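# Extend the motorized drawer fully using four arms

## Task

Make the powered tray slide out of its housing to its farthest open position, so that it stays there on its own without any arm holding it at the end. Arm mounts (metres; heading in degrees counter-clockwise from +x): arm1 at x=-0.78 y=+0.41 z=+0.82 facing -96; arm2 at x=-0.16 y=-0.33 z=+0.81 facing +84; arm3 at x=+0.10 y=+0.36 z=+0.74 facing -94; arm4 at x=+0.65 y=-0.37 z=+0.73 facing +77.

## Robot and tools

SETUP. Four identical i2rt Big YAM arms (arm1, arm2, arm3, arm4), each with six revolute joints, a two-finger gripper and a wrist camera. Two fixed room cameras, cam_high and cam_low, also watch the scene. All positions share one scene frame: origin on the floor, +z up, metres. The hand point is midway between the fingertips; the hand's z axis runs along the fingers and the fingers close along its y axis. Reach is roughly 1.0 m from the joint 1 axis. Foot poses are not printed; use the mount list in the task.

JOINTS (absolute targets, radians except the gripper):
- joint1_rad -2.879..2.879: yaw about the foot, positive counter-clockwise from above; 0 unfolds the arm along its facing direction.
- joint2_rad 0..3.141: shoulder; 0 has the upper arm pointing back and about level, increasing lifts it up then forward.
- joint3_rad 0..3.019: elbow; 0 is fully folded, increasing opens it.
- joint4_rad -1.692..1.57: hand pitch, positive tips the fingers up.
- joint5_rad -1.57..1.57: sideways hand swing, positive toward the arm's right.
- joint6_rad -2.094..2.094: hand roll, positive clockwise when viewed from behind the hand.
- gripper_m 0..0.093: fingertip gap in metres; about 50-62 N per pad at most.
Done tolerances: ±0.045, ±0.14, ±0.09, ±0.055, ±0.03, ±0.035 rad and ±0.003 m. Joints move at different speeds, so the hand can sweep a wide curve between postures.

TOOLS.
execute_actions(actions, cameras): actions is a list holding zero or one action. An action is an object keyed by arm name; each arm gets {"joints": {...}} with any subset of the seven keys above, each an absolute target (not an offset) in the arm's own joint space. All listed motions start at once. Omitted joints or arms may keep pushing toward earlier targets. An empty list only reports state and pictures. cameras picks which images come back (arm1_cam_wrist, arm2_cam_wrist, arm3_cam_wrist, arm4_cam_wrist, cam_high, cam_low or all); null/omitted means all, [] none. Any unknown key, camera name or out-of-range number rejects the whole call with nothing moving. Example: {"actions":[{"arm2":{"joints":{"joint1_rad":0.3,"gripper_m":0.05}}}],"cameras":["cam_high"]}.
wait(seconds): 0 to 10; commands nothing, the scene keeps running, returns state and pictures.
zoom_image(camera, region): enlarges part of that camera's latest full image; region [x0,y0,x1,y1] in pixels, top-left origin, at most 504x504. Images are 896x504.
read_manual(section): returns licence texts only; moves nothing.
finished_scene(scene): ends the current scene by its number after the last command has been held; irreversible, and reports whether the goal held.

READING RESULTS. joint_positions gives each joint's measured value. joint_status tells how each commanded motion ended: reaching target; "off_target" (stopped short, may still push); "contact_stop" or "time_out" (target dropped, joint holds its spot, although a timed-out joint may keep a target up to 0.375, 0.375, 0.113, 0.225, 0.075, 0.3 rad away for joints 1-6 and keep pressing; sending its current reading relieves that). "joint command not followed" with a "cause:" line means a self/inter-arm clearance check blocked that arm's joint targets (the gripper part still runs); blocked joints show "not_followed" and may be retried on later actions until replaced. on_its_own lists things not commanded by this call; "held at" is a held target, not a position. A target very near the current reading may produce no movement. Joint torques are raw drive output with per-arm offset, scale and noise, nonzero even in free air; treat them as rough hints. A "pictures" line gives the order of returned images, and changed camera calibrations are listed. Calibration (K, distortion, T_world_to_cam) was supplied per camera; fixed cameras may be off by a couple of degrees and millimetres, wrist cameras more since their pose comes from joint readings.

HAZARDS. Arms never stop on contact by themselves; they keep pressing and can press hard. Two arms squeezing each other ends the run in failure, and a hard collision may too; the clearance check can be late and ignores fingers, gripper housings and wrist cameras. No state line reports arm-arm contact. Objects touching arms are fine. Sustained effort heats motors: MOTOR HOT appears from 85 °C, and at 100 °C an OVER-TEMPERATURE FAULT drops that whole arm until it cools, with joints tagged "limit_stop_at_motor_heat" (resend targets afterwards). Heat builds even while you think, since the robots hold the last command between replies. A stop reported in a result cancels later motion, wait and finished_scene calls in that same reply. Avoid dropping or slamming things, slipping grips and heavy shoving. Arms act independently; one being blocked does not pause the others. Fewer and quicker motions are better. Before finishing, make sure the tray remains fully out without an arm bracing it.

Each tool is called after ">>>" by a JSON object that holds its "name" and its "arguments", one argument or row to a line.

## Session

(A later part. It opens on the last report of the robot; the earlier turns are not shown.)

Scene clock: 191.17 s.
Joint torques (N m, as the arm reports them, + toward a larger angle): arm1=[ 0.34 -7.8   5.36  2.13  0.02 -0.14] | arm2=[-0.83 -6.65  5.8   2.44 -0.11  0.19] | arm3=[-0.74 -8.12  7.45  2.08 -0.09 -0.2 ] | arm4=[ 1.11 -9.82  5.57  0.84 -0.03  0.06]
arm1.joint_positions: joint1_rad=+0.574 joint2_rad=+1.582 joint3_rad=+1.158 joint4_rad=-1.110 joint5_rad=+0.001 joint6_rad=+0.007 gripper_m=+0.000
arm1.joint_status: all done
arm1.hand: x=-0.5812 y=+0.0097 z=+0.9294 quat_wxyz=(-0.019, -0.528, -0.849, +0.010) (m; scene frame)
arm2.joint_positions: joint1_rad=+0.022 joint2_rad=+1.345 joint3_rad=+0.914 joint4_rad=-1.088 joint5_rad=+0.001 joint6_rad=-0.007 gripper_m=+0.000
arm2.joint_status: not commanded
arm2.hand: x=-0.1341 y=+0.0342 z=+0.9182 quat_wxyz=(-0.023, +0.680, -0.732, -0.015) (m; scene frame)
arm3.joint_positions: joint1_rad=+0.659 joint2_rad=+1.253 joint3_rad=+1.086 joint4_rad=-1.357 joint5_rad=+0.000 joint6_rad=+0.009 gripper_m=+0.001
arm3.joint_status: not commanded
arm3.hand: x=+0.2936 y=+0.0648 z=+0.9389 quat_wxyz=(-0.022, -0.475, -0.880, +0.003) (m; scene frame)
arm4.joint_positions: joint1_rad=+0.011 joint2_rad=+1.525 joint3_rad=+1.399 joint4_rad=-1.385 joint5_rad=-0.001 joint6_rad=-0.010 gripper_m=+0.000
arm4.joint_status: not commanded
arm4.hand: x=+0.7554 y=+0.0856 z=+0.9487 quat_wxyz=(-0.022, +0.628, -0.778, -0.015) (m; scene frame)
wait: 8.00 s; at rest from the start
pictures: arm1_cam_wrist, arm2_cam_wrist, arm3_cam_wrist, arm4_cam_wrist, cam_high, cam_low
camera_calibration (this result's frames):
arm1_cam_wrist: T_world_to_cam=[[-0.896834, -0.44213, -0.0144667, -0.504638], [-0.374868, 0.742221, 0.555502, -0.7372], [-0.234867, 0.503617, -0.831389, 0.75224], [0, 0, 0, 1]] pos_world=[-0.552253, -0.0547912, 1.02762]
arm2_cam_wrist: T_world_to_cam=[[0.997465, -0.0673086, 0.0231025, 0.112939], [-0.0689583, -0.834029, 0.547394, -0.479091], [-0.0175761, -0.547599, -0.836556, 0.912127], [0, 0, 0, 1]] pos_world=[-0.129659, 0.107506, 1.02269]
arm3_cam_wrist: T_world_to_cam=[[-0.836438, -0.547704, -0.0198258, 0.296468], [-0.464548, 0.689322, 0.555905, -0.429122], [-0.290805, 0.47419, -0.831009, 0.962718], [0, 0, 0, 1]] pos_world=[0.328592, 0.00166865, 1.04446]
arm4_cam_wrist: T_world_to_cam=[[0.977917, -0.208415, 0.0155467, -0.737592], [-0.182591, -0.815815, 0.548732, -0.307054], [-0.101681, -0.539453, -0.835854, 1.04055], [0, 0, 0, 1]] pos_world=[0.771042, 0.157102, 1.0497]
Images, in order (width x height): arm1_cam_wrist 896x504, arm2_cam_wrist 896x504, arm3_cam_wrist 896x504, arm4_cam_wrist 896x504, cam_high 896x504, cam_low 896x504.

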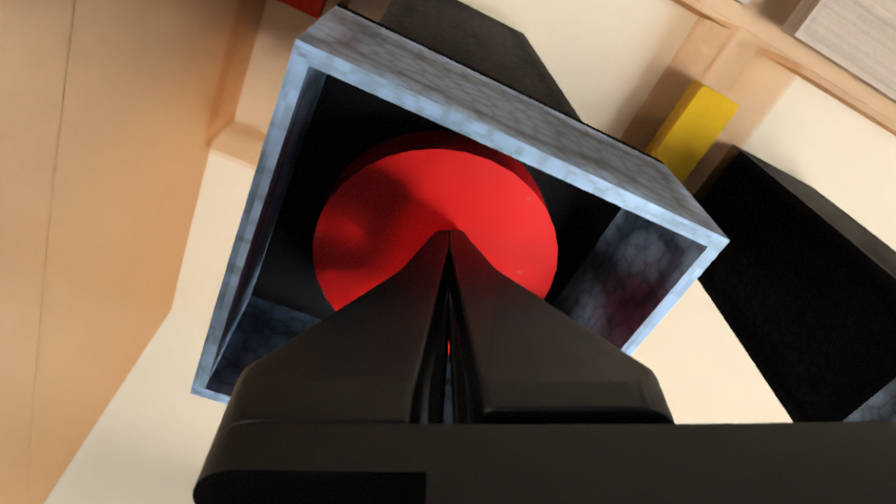

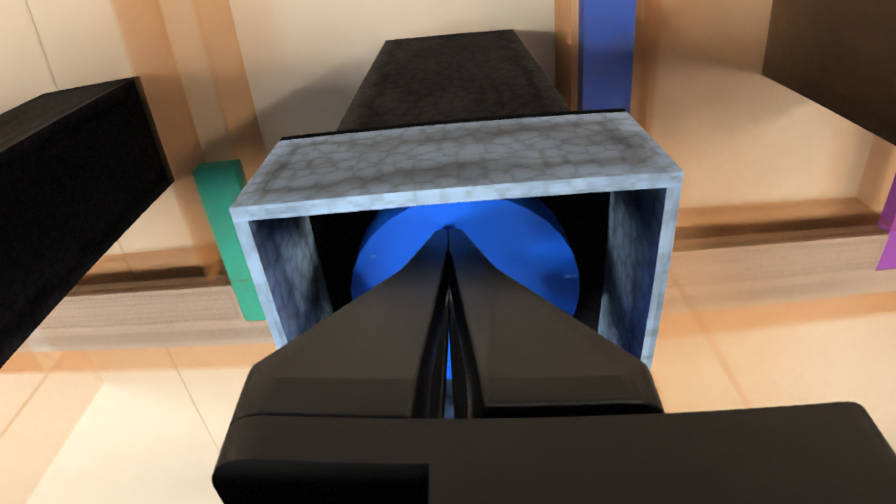

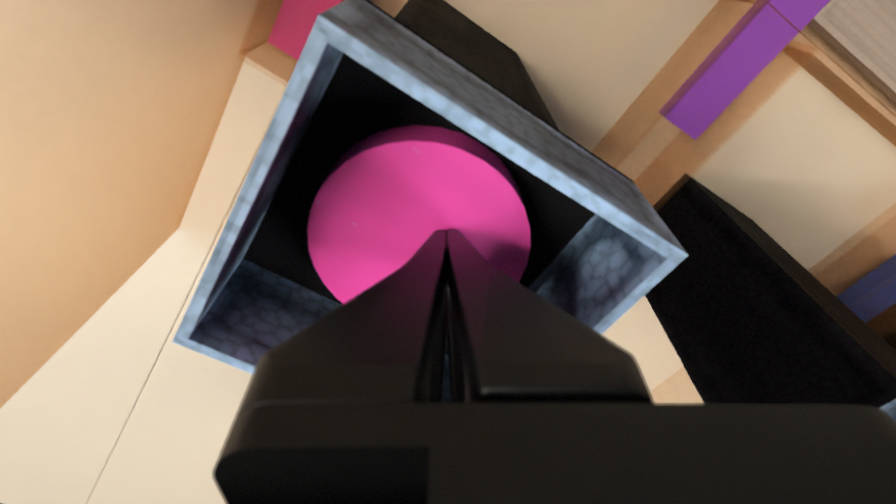

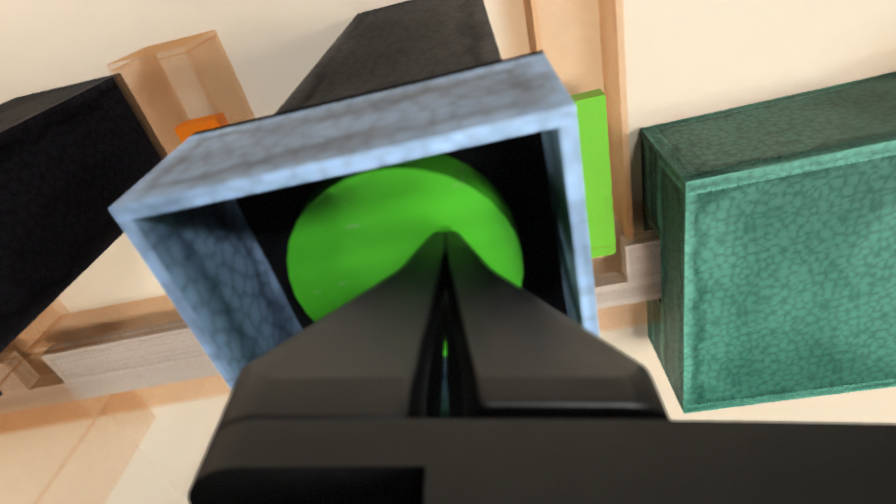

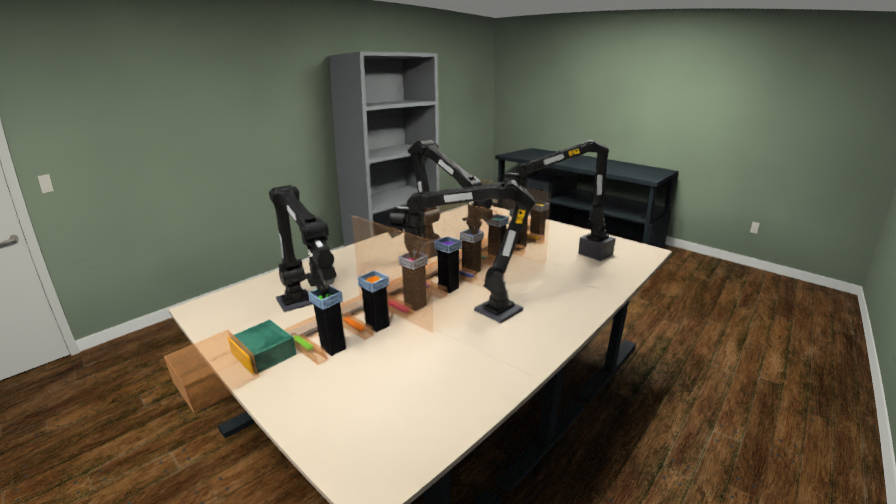

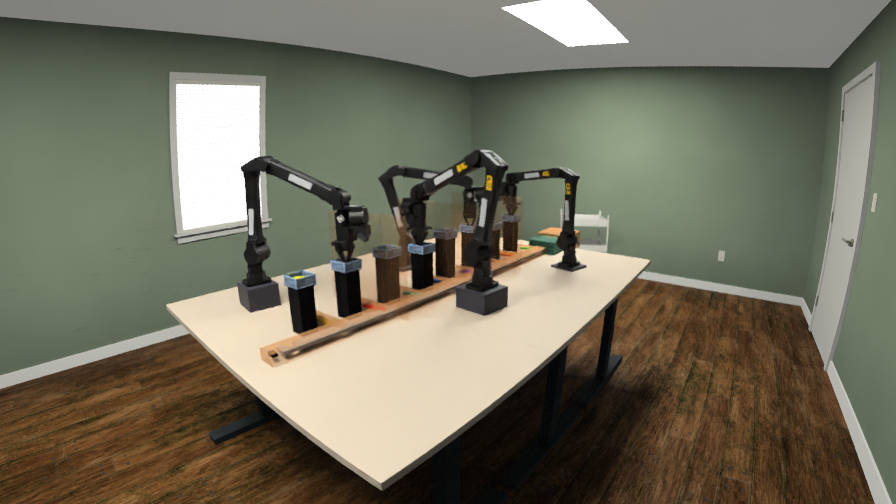

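>>> {"name": "wait", "arguments": {
  "seconds": 7
}}

Scene clock: 199.87 s.
Joint torques (N m, as the arm reports them, + toward a larger angle): arm1=[ 0.42 -7.86  5.37  2.16  0.03 -0.14] | arm2=[-0.41 -6.69  5.88  2.42 -0.08  0.18] | arm3=[-0.85 -8.24  7.41  2.05 -0.09 -0.21] | arm4=[ 1.09 -9.79  5.58  0.83 -0.03  0.06]
arm1.joint_positions: joint1_rad=+0.574 joint2_rad=+1.582 joint3_rad=+1.158 joint4_rad=-1.110 joint5_rad=+0.001 joint6_rad=+0.007 gripper_m=+0.000
arm1.joint_status: all done
arm1.hand: x=-0.5812 y=+0.0097 z=+0.9294 quat_wxyz=(-0.019, -0.528, -0.849, +0.010) (m; scene frame)
arm2.joint_positions: joint1_rad=+0.022 joint2_rad=+1.345 joint3_rad=+0.914 joint4_rad=-1.088 joint5_rad=+0.001 joint6_rad=-0.007 gripper_m=+0.000
arm2.joint_status: not commanded
arm2.hand: x=-0.1341 y=+0.0342 z=+0.9182 quat_wxyz=(-0.023, +0.680, -0.732, -0.015) (m; scene frame)
arm3.joint_positions: joint1_rad=+0.659 joint2_rad=+1.253 joint3_rad=+1.086 joint4_rad=-1.357 joint5_rad=+0.000 joint6_rad=+0.009 gripper_m=+0.001
arm3.joint_status: not commanded
arm3.hand: x=+0.2936 y=+0.0648 z=+0.9389 quat_wxyz=(-0.022, -0.475, -0.880, +0.003) (m; scene frame)
arm4.joint_positions: joint1_rad=+0.011 joint2_rad=+1.525 joint3_rad=+1.399 joint4_rad=-1.385 joint5_rad=-0.001 joint6_rad=-0.010 gripper_m=+0.000
arm4.joint_status: not commanded
arm4.hand: x=+0.7554 y=+0.0856 z=+0.9487 quat_wxyz=(-0.022, +0.628, -0.778, -0.015) (m; scene frame)
wait: 7.00 s; at rest from the start
pictures: arm1_cam_wrist, arm2_cam_wrist, arm3_cam_wrist, arm4_cam_wrist, cam_high, cam_low
camera_calibration (this result's frames):
arm1_cam_wrist: T_world_to_cam=[[-0.896834, -0.44213, -0.0144667, -0.504638], [-0.374868, 0.742221, 0.555502, -0.7372], [-0.234867, 0.503617, -0.831389, 0.75224], [0, 0, 0, 1]] pos_world=[-0.552253, -0.0547912, 1.02762]
arm2_cam_wrist: T_world_to_cam=[[0.997465, -0.0673086, 0.0231025, 0.112939], [-0.0689583, -0.834029, 0.547394, -0.479091], [-0.0175761, -0.547599, -0.836556, 0.912127], [0, 0, 0, 1]] pos_world=[-0.129659, 0.107506, 1.02269]
arm3_cam_wrist: T_world_to_cam=[[-0.836438, -0.547704, -0.0198258, 0.296468], [-0.464548, 0.689322, 0.555905, -0.429122], [-0.290805, 0.47419, -0.831009, 0.962718], [0, 0, 0, 1]] pos_world=[0.328592, 0.00166865, 1.04446]
arm4_cam_wrist: T_world_to_cam=[[0.977917, -0.208415, 0.0155467, -0.737592], [-0.182591, -0.815815, 0.548732, -0.307054], [-0.101681, -0.539453, -0.835854, 1.04055], [0, 0, 0, 1]] pos_world=[0.771042, 0.157102, 1.0497]
Images, in order (width x height): arm1_cam_wrist 896x504, arm2_cam_wrist 896x504, arm3_cam_wrist 896x504, arm4_cam_wrist 896x504, cam_high 896x504, cam_low 896x504.

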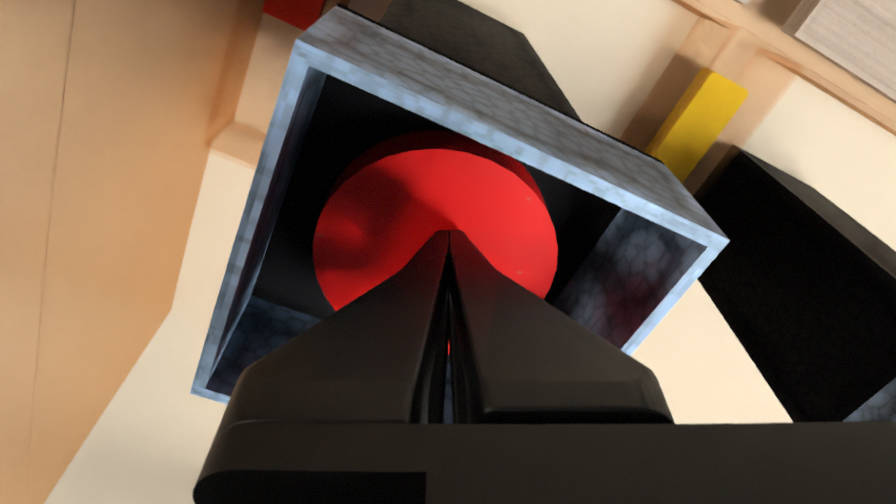

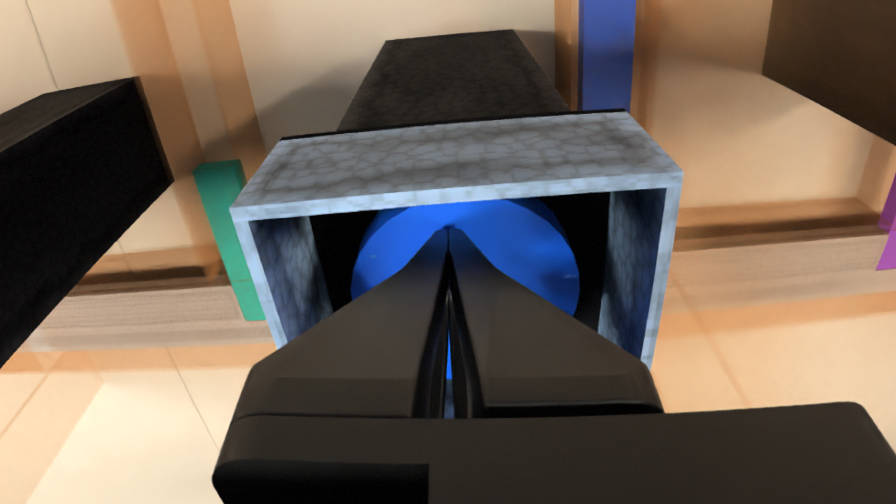

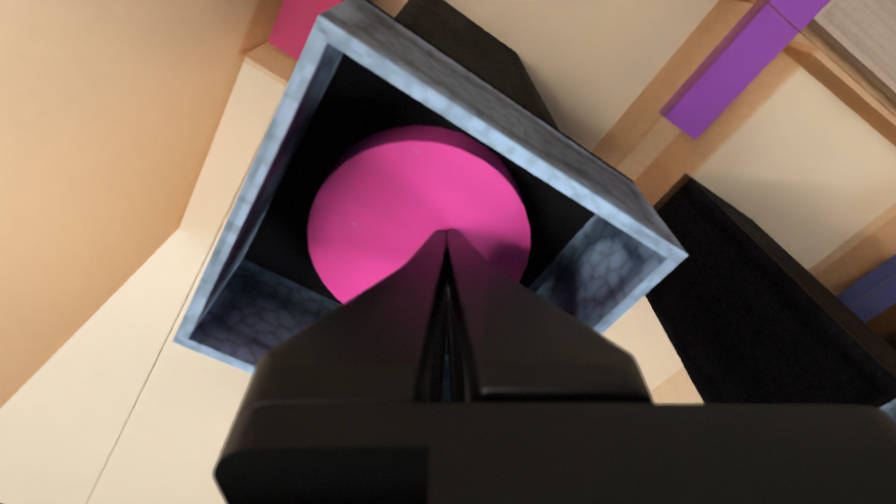

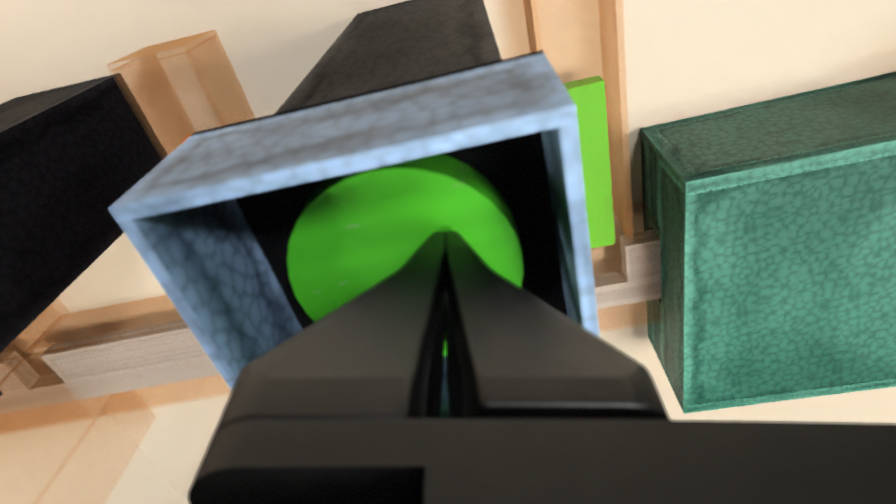

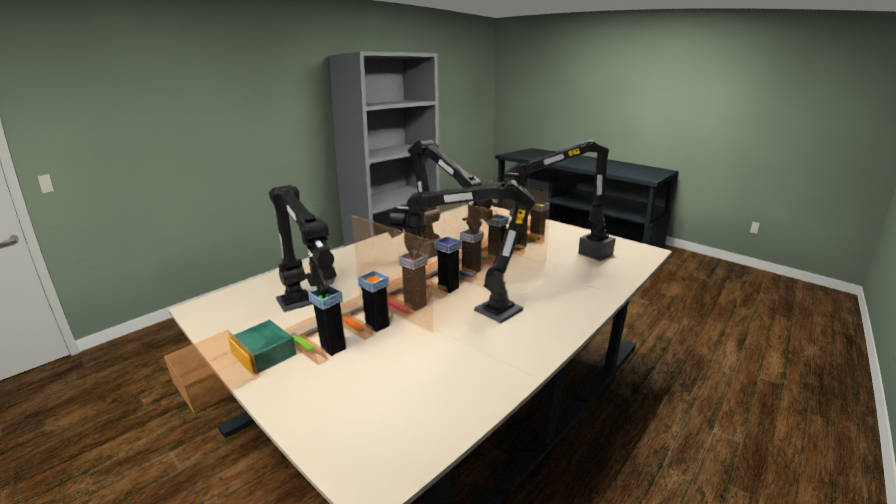

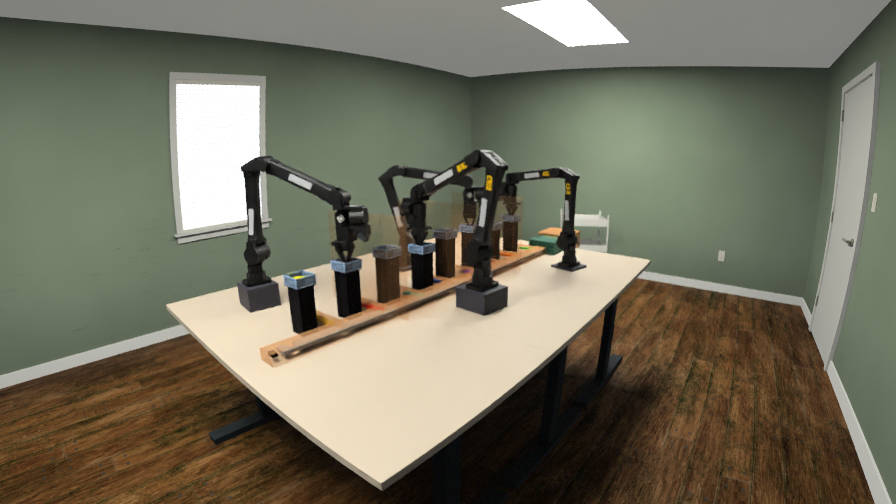

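>>> {"name": "zoom_image", "arguments": {
  "camera": "cam_low",
  "region": [300, 290, 420, 340]
}}

Region (300, 290, 420, 340) of cam_low's 896x504 image, scaled by 4.200, with more detail than that image has; it fills the top 210 rows of this view, and the rest is white.

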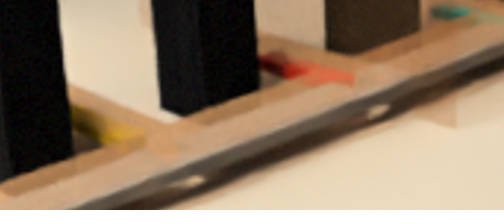

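>>> {"name": "zoom_image", "arguments": {
  "camera": "cam_high",
  "region": [260, 280, 420, 370]
}}

Region (260, 280, 420, 370) of cam_high's 896x504 image, scaled by 3.150, with more detail than that image has; it fills the top 284 rows of this view, and the rest is white.

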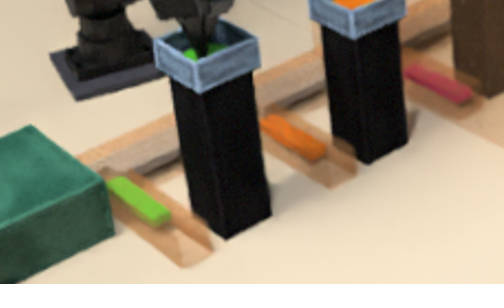

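>>> {"name": "execute_actions", "arguments": {
  "actions": [],
  "cameras": ["cam_low"]
}}

Scene clock: 203.07 s.
Joint torques (N m, as the arm reports them, + toward a larger angle): arm1=[ 0.31 -7.89  5.37  2.12  0.03 -0.14] | arm2=[-1.04 -7.22  5.77  2.35 -0.05  0.18] | arm3=[-0.72 -8.01  7.42  2.05 -0.09 -0.19] | arm4=[ 1.12 -9.82  5.56  0.83 -0.04  0.06]
arm1.joint_positions: joint1_rad=+0.574 joint2_rad=+1.582 joint3_rad=+1.158 joint4_rad=-1.110 joint5_rad=+0.001 joint6_rad=+0.007 gripper_m=+0.000
arm1.joint_status: all done
arm1.hand: x=-0.5812 y=+0.0097 z=+0.9294 quat_wxyz=(-0.019, -0.528, -0.849, +0.010) (m; scene frame)
arm2.joint_positions: joint1_rad=+0.022 joint2_rad=+1.345 joint3_rad=+0.914 joint4_rad=-1.088 joint5_rad=+0.001 joint6_rad=-0.007 gripper_m=+0.000
arm2.joint_status: not commanded
arm2.hand: x=-0.1341 y=+0.0342 z=+0.9182 quat_wxyz=(-0.023, +0.680, -0.732, -0.015) (m; scene frame)
arm3.joint_positions: joint1_rad=+0.659 joint2_rad=+1.253 joint3_rad=+1.086 joint4_rad=-1.357 joint5_rad=+0.000 joint6_rad=+0.009 gripper_m=+0.001
arm3.joint_status: not commanded
arm3.hand: x=+0.2936 y=+0.0648 z=+0.9389 quat_wxyz=(-0.022, -0.475, -0.880, +0.003) (m; scene frame)
arm4.joint_positions: joint1_rad=+0.011 joint2_rad=+1.525 joint3_rad=+1.399 joint4_rad=-1.385 joint5_rad=-0.001 joint6_rad=-0.010 gripper_m=+0.000
arm4.joint_status: not commanded
arm4.hand: x=+0.7554 y=+0.0856 z=+0.9487 quat_wxyz=(-0.022, +0.628, -0.778, -0.015) (m; scene frame)
pictures: cam_low
Images, in order (width x height): cam_low 896x504.

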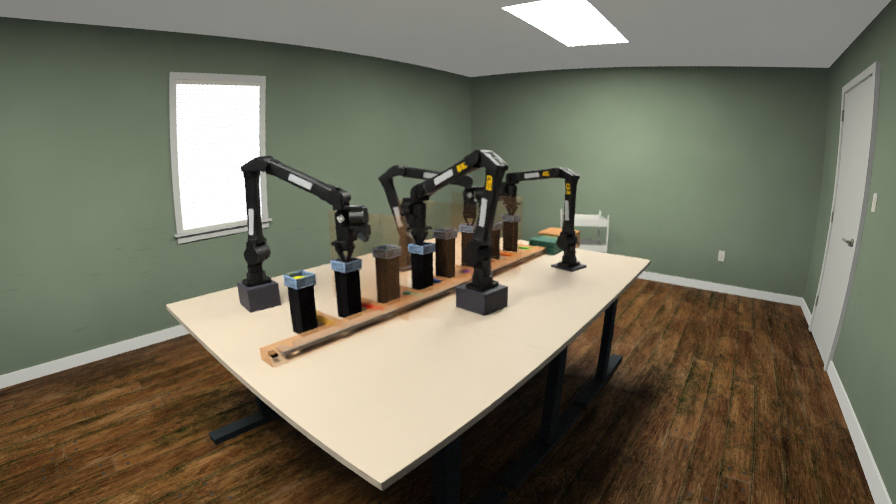

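>>> {"name": "wait", "arguments": {
  "seconds": 3.5
}}

>>> {"name": "execute_actions", "arguments": {
  "actions": [
    {"arm2": {"joints": {"joint1_rad": 0.017, "joint2_rad": 1.289, "joint3_rad": 1.058, "joint4_rad": -1.340, "joint5_rad": 0, "joint6_rad": 0, "gripper_m": 0}}, "arm3": {"joints": {"joint1_rad": 0.664, "joint2_rad": 1.264, "joint3_rad": 1.221, "joint4_rad": -1.528, "joint5_rad": 0, "joint6_rad": 0, "gripper_m": 0}}}
  ],
  "cameras": []
}}

>>> {"name": "execute_actions", "arguments": {
  "actions": [
    {"arm2": {"joints": {"joint1_rad": 0.605, "joint2_rad": 1.391, "joint3_rad": 1.154, "joint4_rad": -1.334, "joint5_rad": 0, "joint6_rad": 0, "gripper_m": 0}}, "arm3": {"joints": {"joint1_rad": 0.004, "joint2_rad": 1.089, "joint3_rad": 1.085, "joint4_rad": -1.566, "joint5_rad": 0, "joint6_rad": 0, "gripper_m": 0}}}
  ],
  "cameras": []
}}

>>> {"name": "execute_actions", "arguments": {
  "actions": [
    {"arm2": {"joints": {"joint1_rad": 0.605, "joint2_rad": 1.484, "joint3_rad": 0.985, "joint4_rad": -1.072, "joint5_rad": 0, "joint6_rad": 0, "gripper_m": 0}}, "arm3": {"joints": {"joint1_rad": 0.004, "joint2_rad": 1.119, "joint3_rad": 0.881, "joint4_rad": -1.333, "joint5_rad": 0, "joint6_rad": 0, "gripper_m": 0}}}
  ],
  "cameras": ["arm2_cam_wrist", "arm3_cam_wrist", "cam_low"]
}}

Scene clock: 206.90 s.
Joint torques (N m, as the arm reports them, + toward a larger angle): arm1=[ 0.29 -7.88  5.39  2.15  0.03 -0.15] | arm2=[-0.93 -7.17  5.75  2.45 -0.03  0.18] | arm3=[-0.84 -8.12  7.39  2.03 -0.09 -0.2 ] | arm4=[ 1.12 -9.84  5.58  0.83 -0.03  0.06]
arm1.joint_positions: joint1_rad=+0.574 joint2_rad=+1.582 joint3_rad=+1.158 joint4_rad=-1.110 joint5_rad=+0.001 joint6_rad=+0.007 gripper_m=+0.000
arm1.joint_status: all done
arm1.hand: x=-0.5812 y=+0.0097 z=+0.9294 quat_wxyz=(-0.019, -0.528, -0.849, +0.010) (m; scene frame)
arm2.joint_positions: joint1_rad=+0.022 joint2_rad=+1.345 joint3_rad=+0.914 joint4_rad=-1.088 joint5_rad=+0.001 joint6_rad=-0.007 gripper_m=+0.000
arm2.joint_status: not commanded
arm2.hand: x=-0.1341 y=+0.0342 z=+0.9182 quat_wxyz=(-0.023, +0.680, -0.732, -0.015) (m; scene frame)
arm3.joint_positions: joint1_rad=+0.659 joint2_rad=+1.253 joint3_rad=+1.086 joint4_rad=-1.357 joint5_rad=+0.000 joint6_rad=+0.009 gripper_m=+0.001
arm3.joint_status: not commanded
arm3.hand: x=+0.2936 y=+0.0648 z=+0.9389 quat_wxyz=(-0.022, -0.475, -0.880, +0.003) (m; scene frame)
arm4.joint_positions: joint1_rad=+0.011 joint2_rad=+1.525 joint3_rad=+1.399 joint4_rad=-1.385 joint5_rad=-0.001 joint6_rad=-0.010 gripper_m=+0.000
arm4.joint_status: not commanded
arm4.hand: x=+0.7554 y=+0.0856 z=+0.9487 quat_wxyz=(-0.022, +0.628, -0.778, -0.015) (m; scene frame)
wait: 3.50 s; at rest from the start
pictures: arm1_cam_wrist, arm2_cam_wrist, arm3_cam_wrist, arm4_cam_wrist, cam_high, cam_low
camera_calibration (this result's frames):
arm1_cam_wrist: T_world_to_cam=[[-0.896834, -0.44213, -0.0144667, -0.504638], [-0.374868, 0.742221, 0.555502, -0.7372], [-0.234867, 0.503617, -0.831389, 0.75224], [0, 0, 0, 1]] pos_world=[-0.552253, -0.0547912, 1.02762]
arm2_cam_wrist: T_world_to_cam=[[0.997465, -0.0673086, 0.0231025, 0.112939], [-0.0689583, -0.834029, 0.547394, -0.479091], [-0.0175761, -0.547599, -0.836556, 0.912127], [0, 0, 0, 1]] pos_world=[-0.129659, 0.107506, 1.02269]
arm3_cam_wrist: T_world_to_cam=[[-0.836438, -0.547704, -0.0198258, 0.296468], [-0.464548, 0.689322, 0.555905, -0.429122], [-0.290805, 0.47419, -0.831009, 0.962718], [0, 0, 0, 1]] pos_world=[0.328592, 0.00166865, 1.04446]
arm4_cam_wrist: T_world_to_cam=[[0.977917, -0.208415, 0.0155467, -0.737592], [-0.182591, -0.815815, 0.548732, -0.307054], [-0.101681, -0.539453, -0.835854, 1.04055], [0, 0, 0, 1]] pos_world=[0.771042, 0.157102, 1.0497]
Images, in order (width x height): arm1_cam_wrist 896x504, arm2_cam_wrist 896x504, arm3_cam_wrist 896x504, arm4_cam_wrist 896x504, cam_high 896x504, cam_low 896x504.

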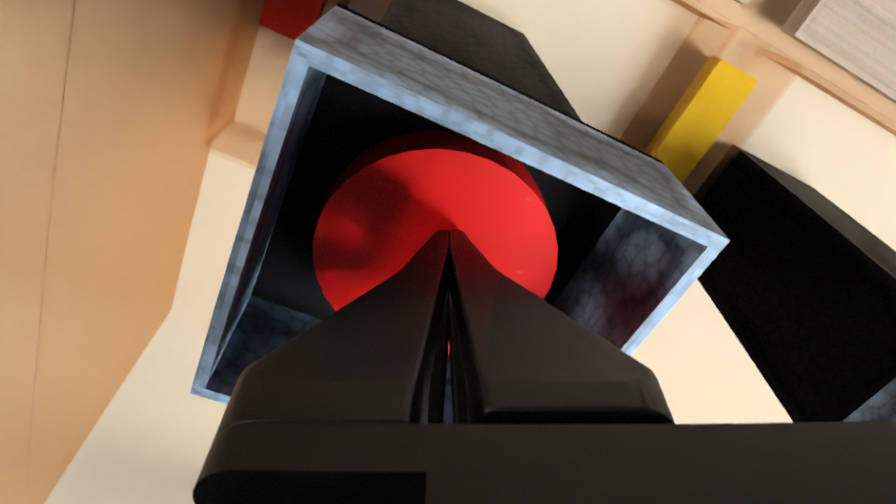

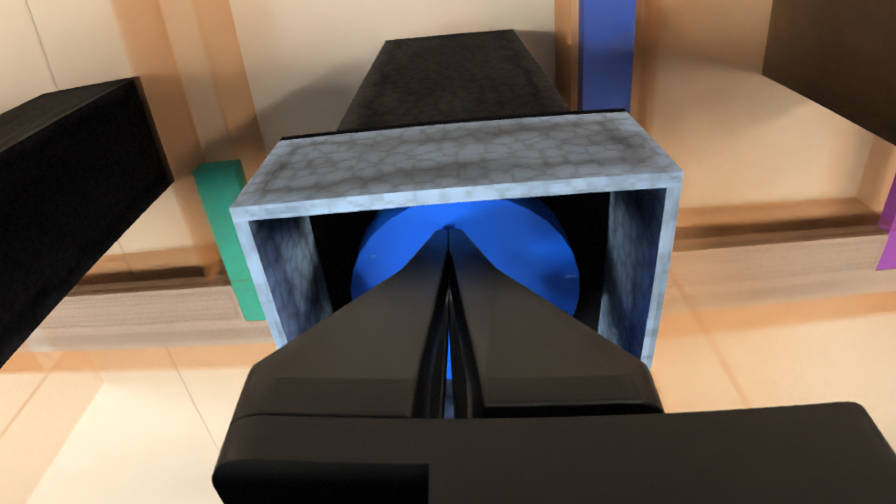

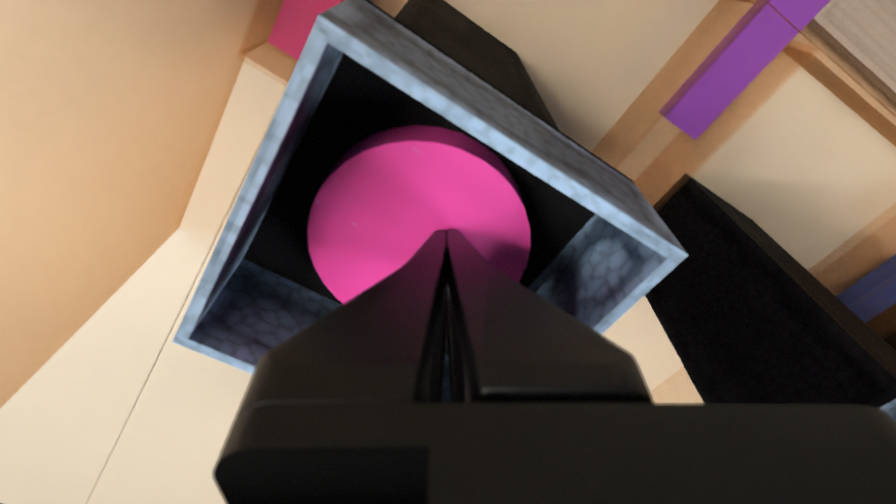

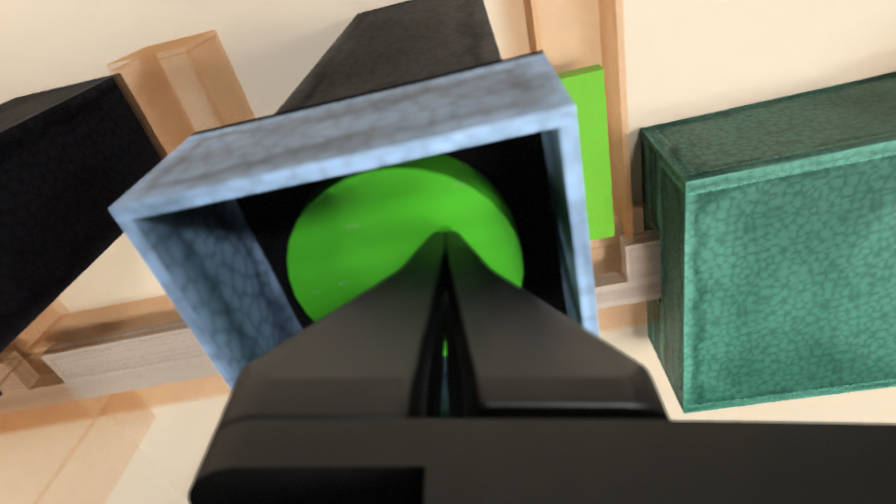

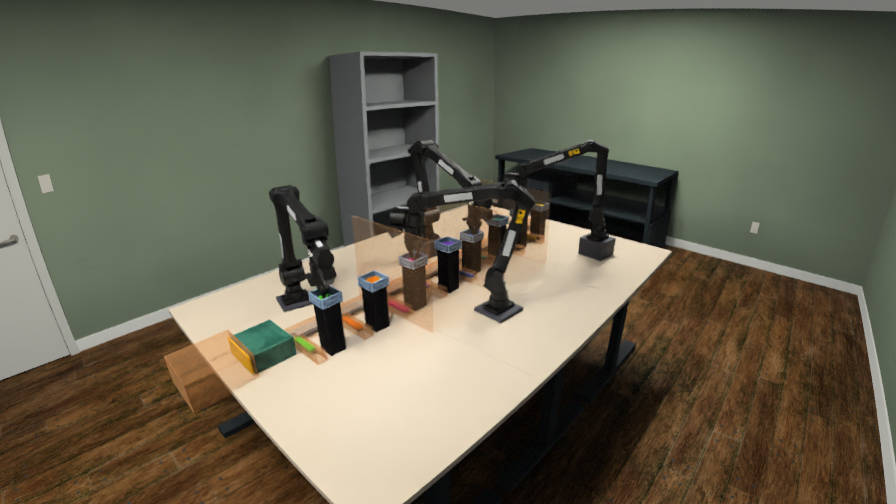

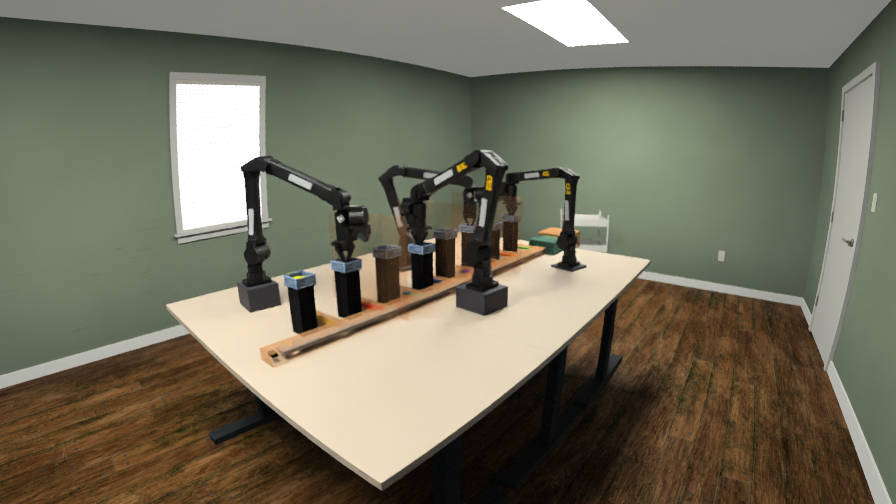

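Scene clock: 207.90 s.
Joint torques (N m, as the arm reports them, + toward a larger angle): arm1=[ 0.33 -7.83  5.39  2.12  0.03 -0.15] | arm2=[ -0.67 -11.73  12.12  -0.44  -0.07   0.18] | arm3=[ -0.76 -10.02  14.04  -0.04  -0.1   -0.21] | arm4=[ 1.1  -9.85  5.58  0.83 -0.04  0.06]
arm1.joint_positions: joint1_rad=+0.574 joint2_rad=+1.582 joint3_rad=+1.158 joint4_rad=-1.110 joint5_rad=+0.001 joint6_rad=+0.007 gripper_m=+0.000
arm1.joint_status: not commanded
arm1.hand: x=-0.5812 y=+0.0097 z=+0.9294 quat_wxyz=(-0.019, -0.528, -0.849, +0.010) (m; scene frame)
arm2.joint_positions: joint1_rad=+0.022 joint2_rad=+1.291 joint3_rad=+1.028 joint4_rad=-1.327 joint5_rad=+0.001 joint6_rad=-0.007 gripper_m=+0.000
arm2.joint_status: all done
arm2.hand: x=-0.1360 y=+0.0178 z=+0.9764 quat_wxyz=(+0.003, +0.680, -0.733, +0.009) (m; scene frame)
arm3.joint_positions: joint1_rad=+0.659 joint2_rad=+1.251 joint3_rad=+1.181 joint4_rad=-1.516 joint5_rad=+0.000 joint6_rad=+0.009 gripper_m=+0.001
arm3.joint_status: all done
arm3.hand: x=+0.2866 y=+0.0742 z=+0.9752 quat_wxyz=(+0.005, -0.475, -0.880, -0.012) (m; scene frame)
arm4.joint_positions: joint1_rad=+0.011 joint2_rad=+1.525 joint3_rad=+1.399 joint4_rad=-1.385 joint5_rad=-0.001 joint6_rad=-0.010 gripper_m=+0.000
arm4.joint_status: not commanded
arm4.hand: x=+0.7554 y=+0.0856 z=+0.9487 quat_wxyz=(-0.022, +0.628, -0.778, -0.015) (m; scene frame)
pictures: none
No camera images: the call's "cameras" was empty. Leave "cameras" out to get every camera's image.

Scene clock: 209.17 s.
Joint torques (N m, as the arm reports them, + toward a larger angle): arm1=[ 0.41 -7.91  5.38  2.12  0.03 -0.13] | arm2=[ -0.14 -11.35  12.21  -0.22  -0.05   0.18] | arm3=[-2.2  -7.59 10.62  0.13 -0.08 -0.21] | arm4=[ 1.1  -9.84  5.58  0.83 -0.03  0.06]
arm1.joint_positions: joint1_rad=+0.574 joint2_rad=+1.582 joint3_rad=+1.158 joint4_rad=-1.110 joint5_rad=+0.001 joint6_rad=+0.007 gripper_m=+0.000
arm1.joint_status: not commanded
arm1.hand: x=-0.5812 y=+0.0097 z=+0.9294 quat_wxyz=(-0.019, -0.528, -0.849, +0.010) (m; scene frame)
arm2.joint_positions: joint1_rad=+0.602 joint2_rad=+1.373 joint3_rad=+1.122 joint4_rad=-1.327 joint5_rad=+0.001 joint6_rad=-0.007 gripper_m=+0.000
arm2.joint_status: all done
arm2.hand: x=-0.3471 y=+0.0085 z=+0.9811 quat_wxyz=(-0.002, +0.861, -0.508, +0.006) (m; scene frame)
arm3.joint_positions: joint1_rad=+0.011 joint2_rad=+1.079 joint3_rad=+1.085 joint4_rad=-1.556 joint5_rad=+0.000 joint6_rad=+0.009 gripper_m=+0.001
arm3.joint_status: all done
arm3.hand: x=+0.0780 y=+0.0709 z=+0.9870 quat_wxyz=(-0.006, -0.730, -0.683, -0.001) (m; scene frame)
arm4.joint_positions: joint1_rad=+0.011 joint2_rad=+1.525 joint3_rad=+1.399 joint4_rad=-1.385 joint5_rad=-0.001 joint6_rad=-0.010 gripper_m=+0.000
arm4.joint_status: not commanded
arm4.hand: x=+0.7554 y=+0.0856 z=+0.9487 quat_wxyz=(-0.022, +0.628, -0.778, -0.015) (m; scene frame)
pictures: none
No camera images: the call's "cameras" was empty. Leave "cameras" out to get every camera's image.

Scene clock: 210.23 s.
Joint torques (N m, as the arm reports them, + toward a larger angle): arm1=[ 0.27 -7.9   5.37  2.14  0.03 -0.13] | arm2=[ 0.1  -6.44  5.24  2.44 -0.07  0.16] | arm3=[-2.01 -3.24  5.59  2.67 -0.07 -0.2 ] | arm4=[ 1.13 -9.79  5.57  0.84 -0.04  0.06]
arm1.joint_positions: joint1_rad=+0.574 joint2_rad=+1.582 joint3_rad=+1.158 joint4_rad=-1.110 joint5_rad=+0.001 joint6_rad=+0.007 gripper_m=+0.000
arm1.joint_status: not commanded
arm1.hand: x=-0.5812 y=+0.0097 z=+0.9294 quat_wxyz=(-0.019, -0.528, -0.849, +0.010) (m; scene frame)
arm2.joint_positions: joint1_rad=+0.602 joint2_rad=+1.404 joint3_rad=+1.039 joint4_rad=-1.114 joint5_rad=+0.001 joint6_rad=-0.007 gripper_m=+0.000
arm2.joint_status: all done
arm2.hand: x=-0.3575 y=+0.0283 z=+0.9404 quat_wxyz=(-0.027, +0.861, -0.507, -0.036) (m; scene frame)
arm3.joint_positions: joint1_rad=+0.011 joint2_rad=+1.056 joint3_rad=+0.944 joint4_rad=-1.376 joint5_rad=+0.000 joint6_rad=+0.009 gripper_m=+0.000
arm3.joint_status: all done
arm3.hand: x=+0.0782 y=+0.0672 z=+0.9399 quat_wxyz=(-0.027, -0.730, -0.683, +0.022) (m; scene frame)
arm4.joint_positions: joint1_rad=+0.011 joint2_rad=+1.525 joint3_rad=+1.399 joint4_rad=-1.385 joint5_rad=-0.001 joint6_rad=-0.010 gripper_m=+0.000
arm4.joint_status: not commanded
arm4.hand: x=+0.7554 y=+0.0856 z=+0.9487 quat_wxyz=(-0.022, +0.628, -0.778, -0.015) (m; scene frame)
pictures: arm2_cam_wrist, arm3_cam_wrist, cam_low
camera_calibration (this result's frames):
arm2_cam_wrist: T_world_to_cam=[[0.87171, 0.489451, 0.023663, 0.273594], [0.407926, -0.751576, 0.518391, -0.316109], [0.271512, -0.442234, -0.854816, 1.04119], [0, 0, 0, 1]] pos_world=[-0.392241, 0.0889583, 1.04742]
arm3_cam_wrist: T_world_to_cam=[[-0.997598, 0.0678463, -0.0139747, 0.0833931], [0.0499448, 0.844281, 0.533569, -0.561095], [0.0479993, 0.531589, -0.845641, 0.88315], [0, 0, 0, 1]] pos_world=[0.068826, -0.00141008, 1.04738]
Images, in order (width x height): arm2_cam_wrist 896x504, arm3_cam_wrist 896x504, cam_low 896x504.

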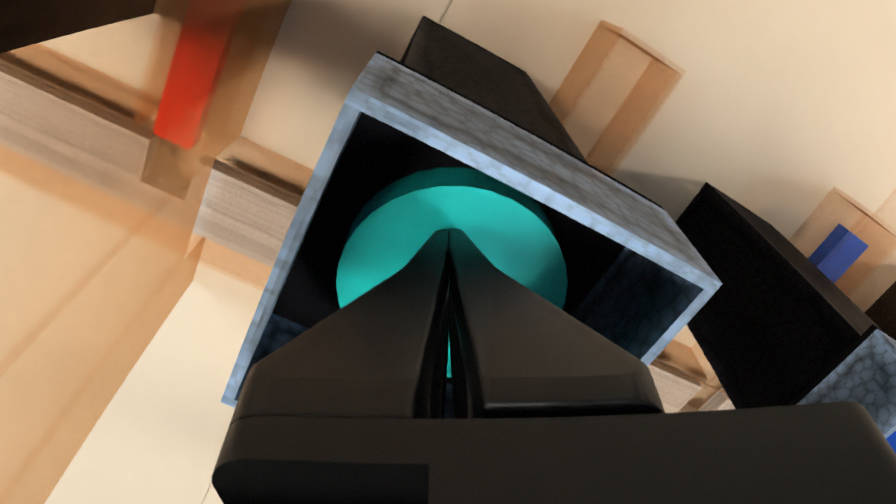

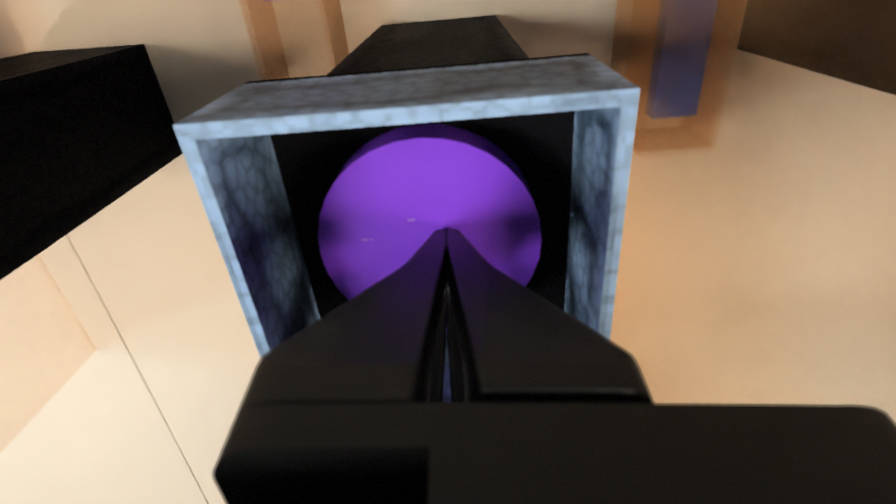

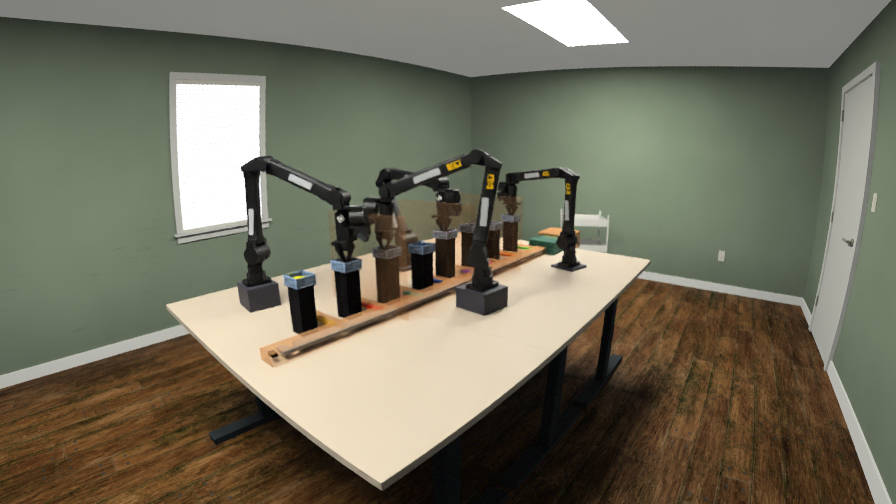

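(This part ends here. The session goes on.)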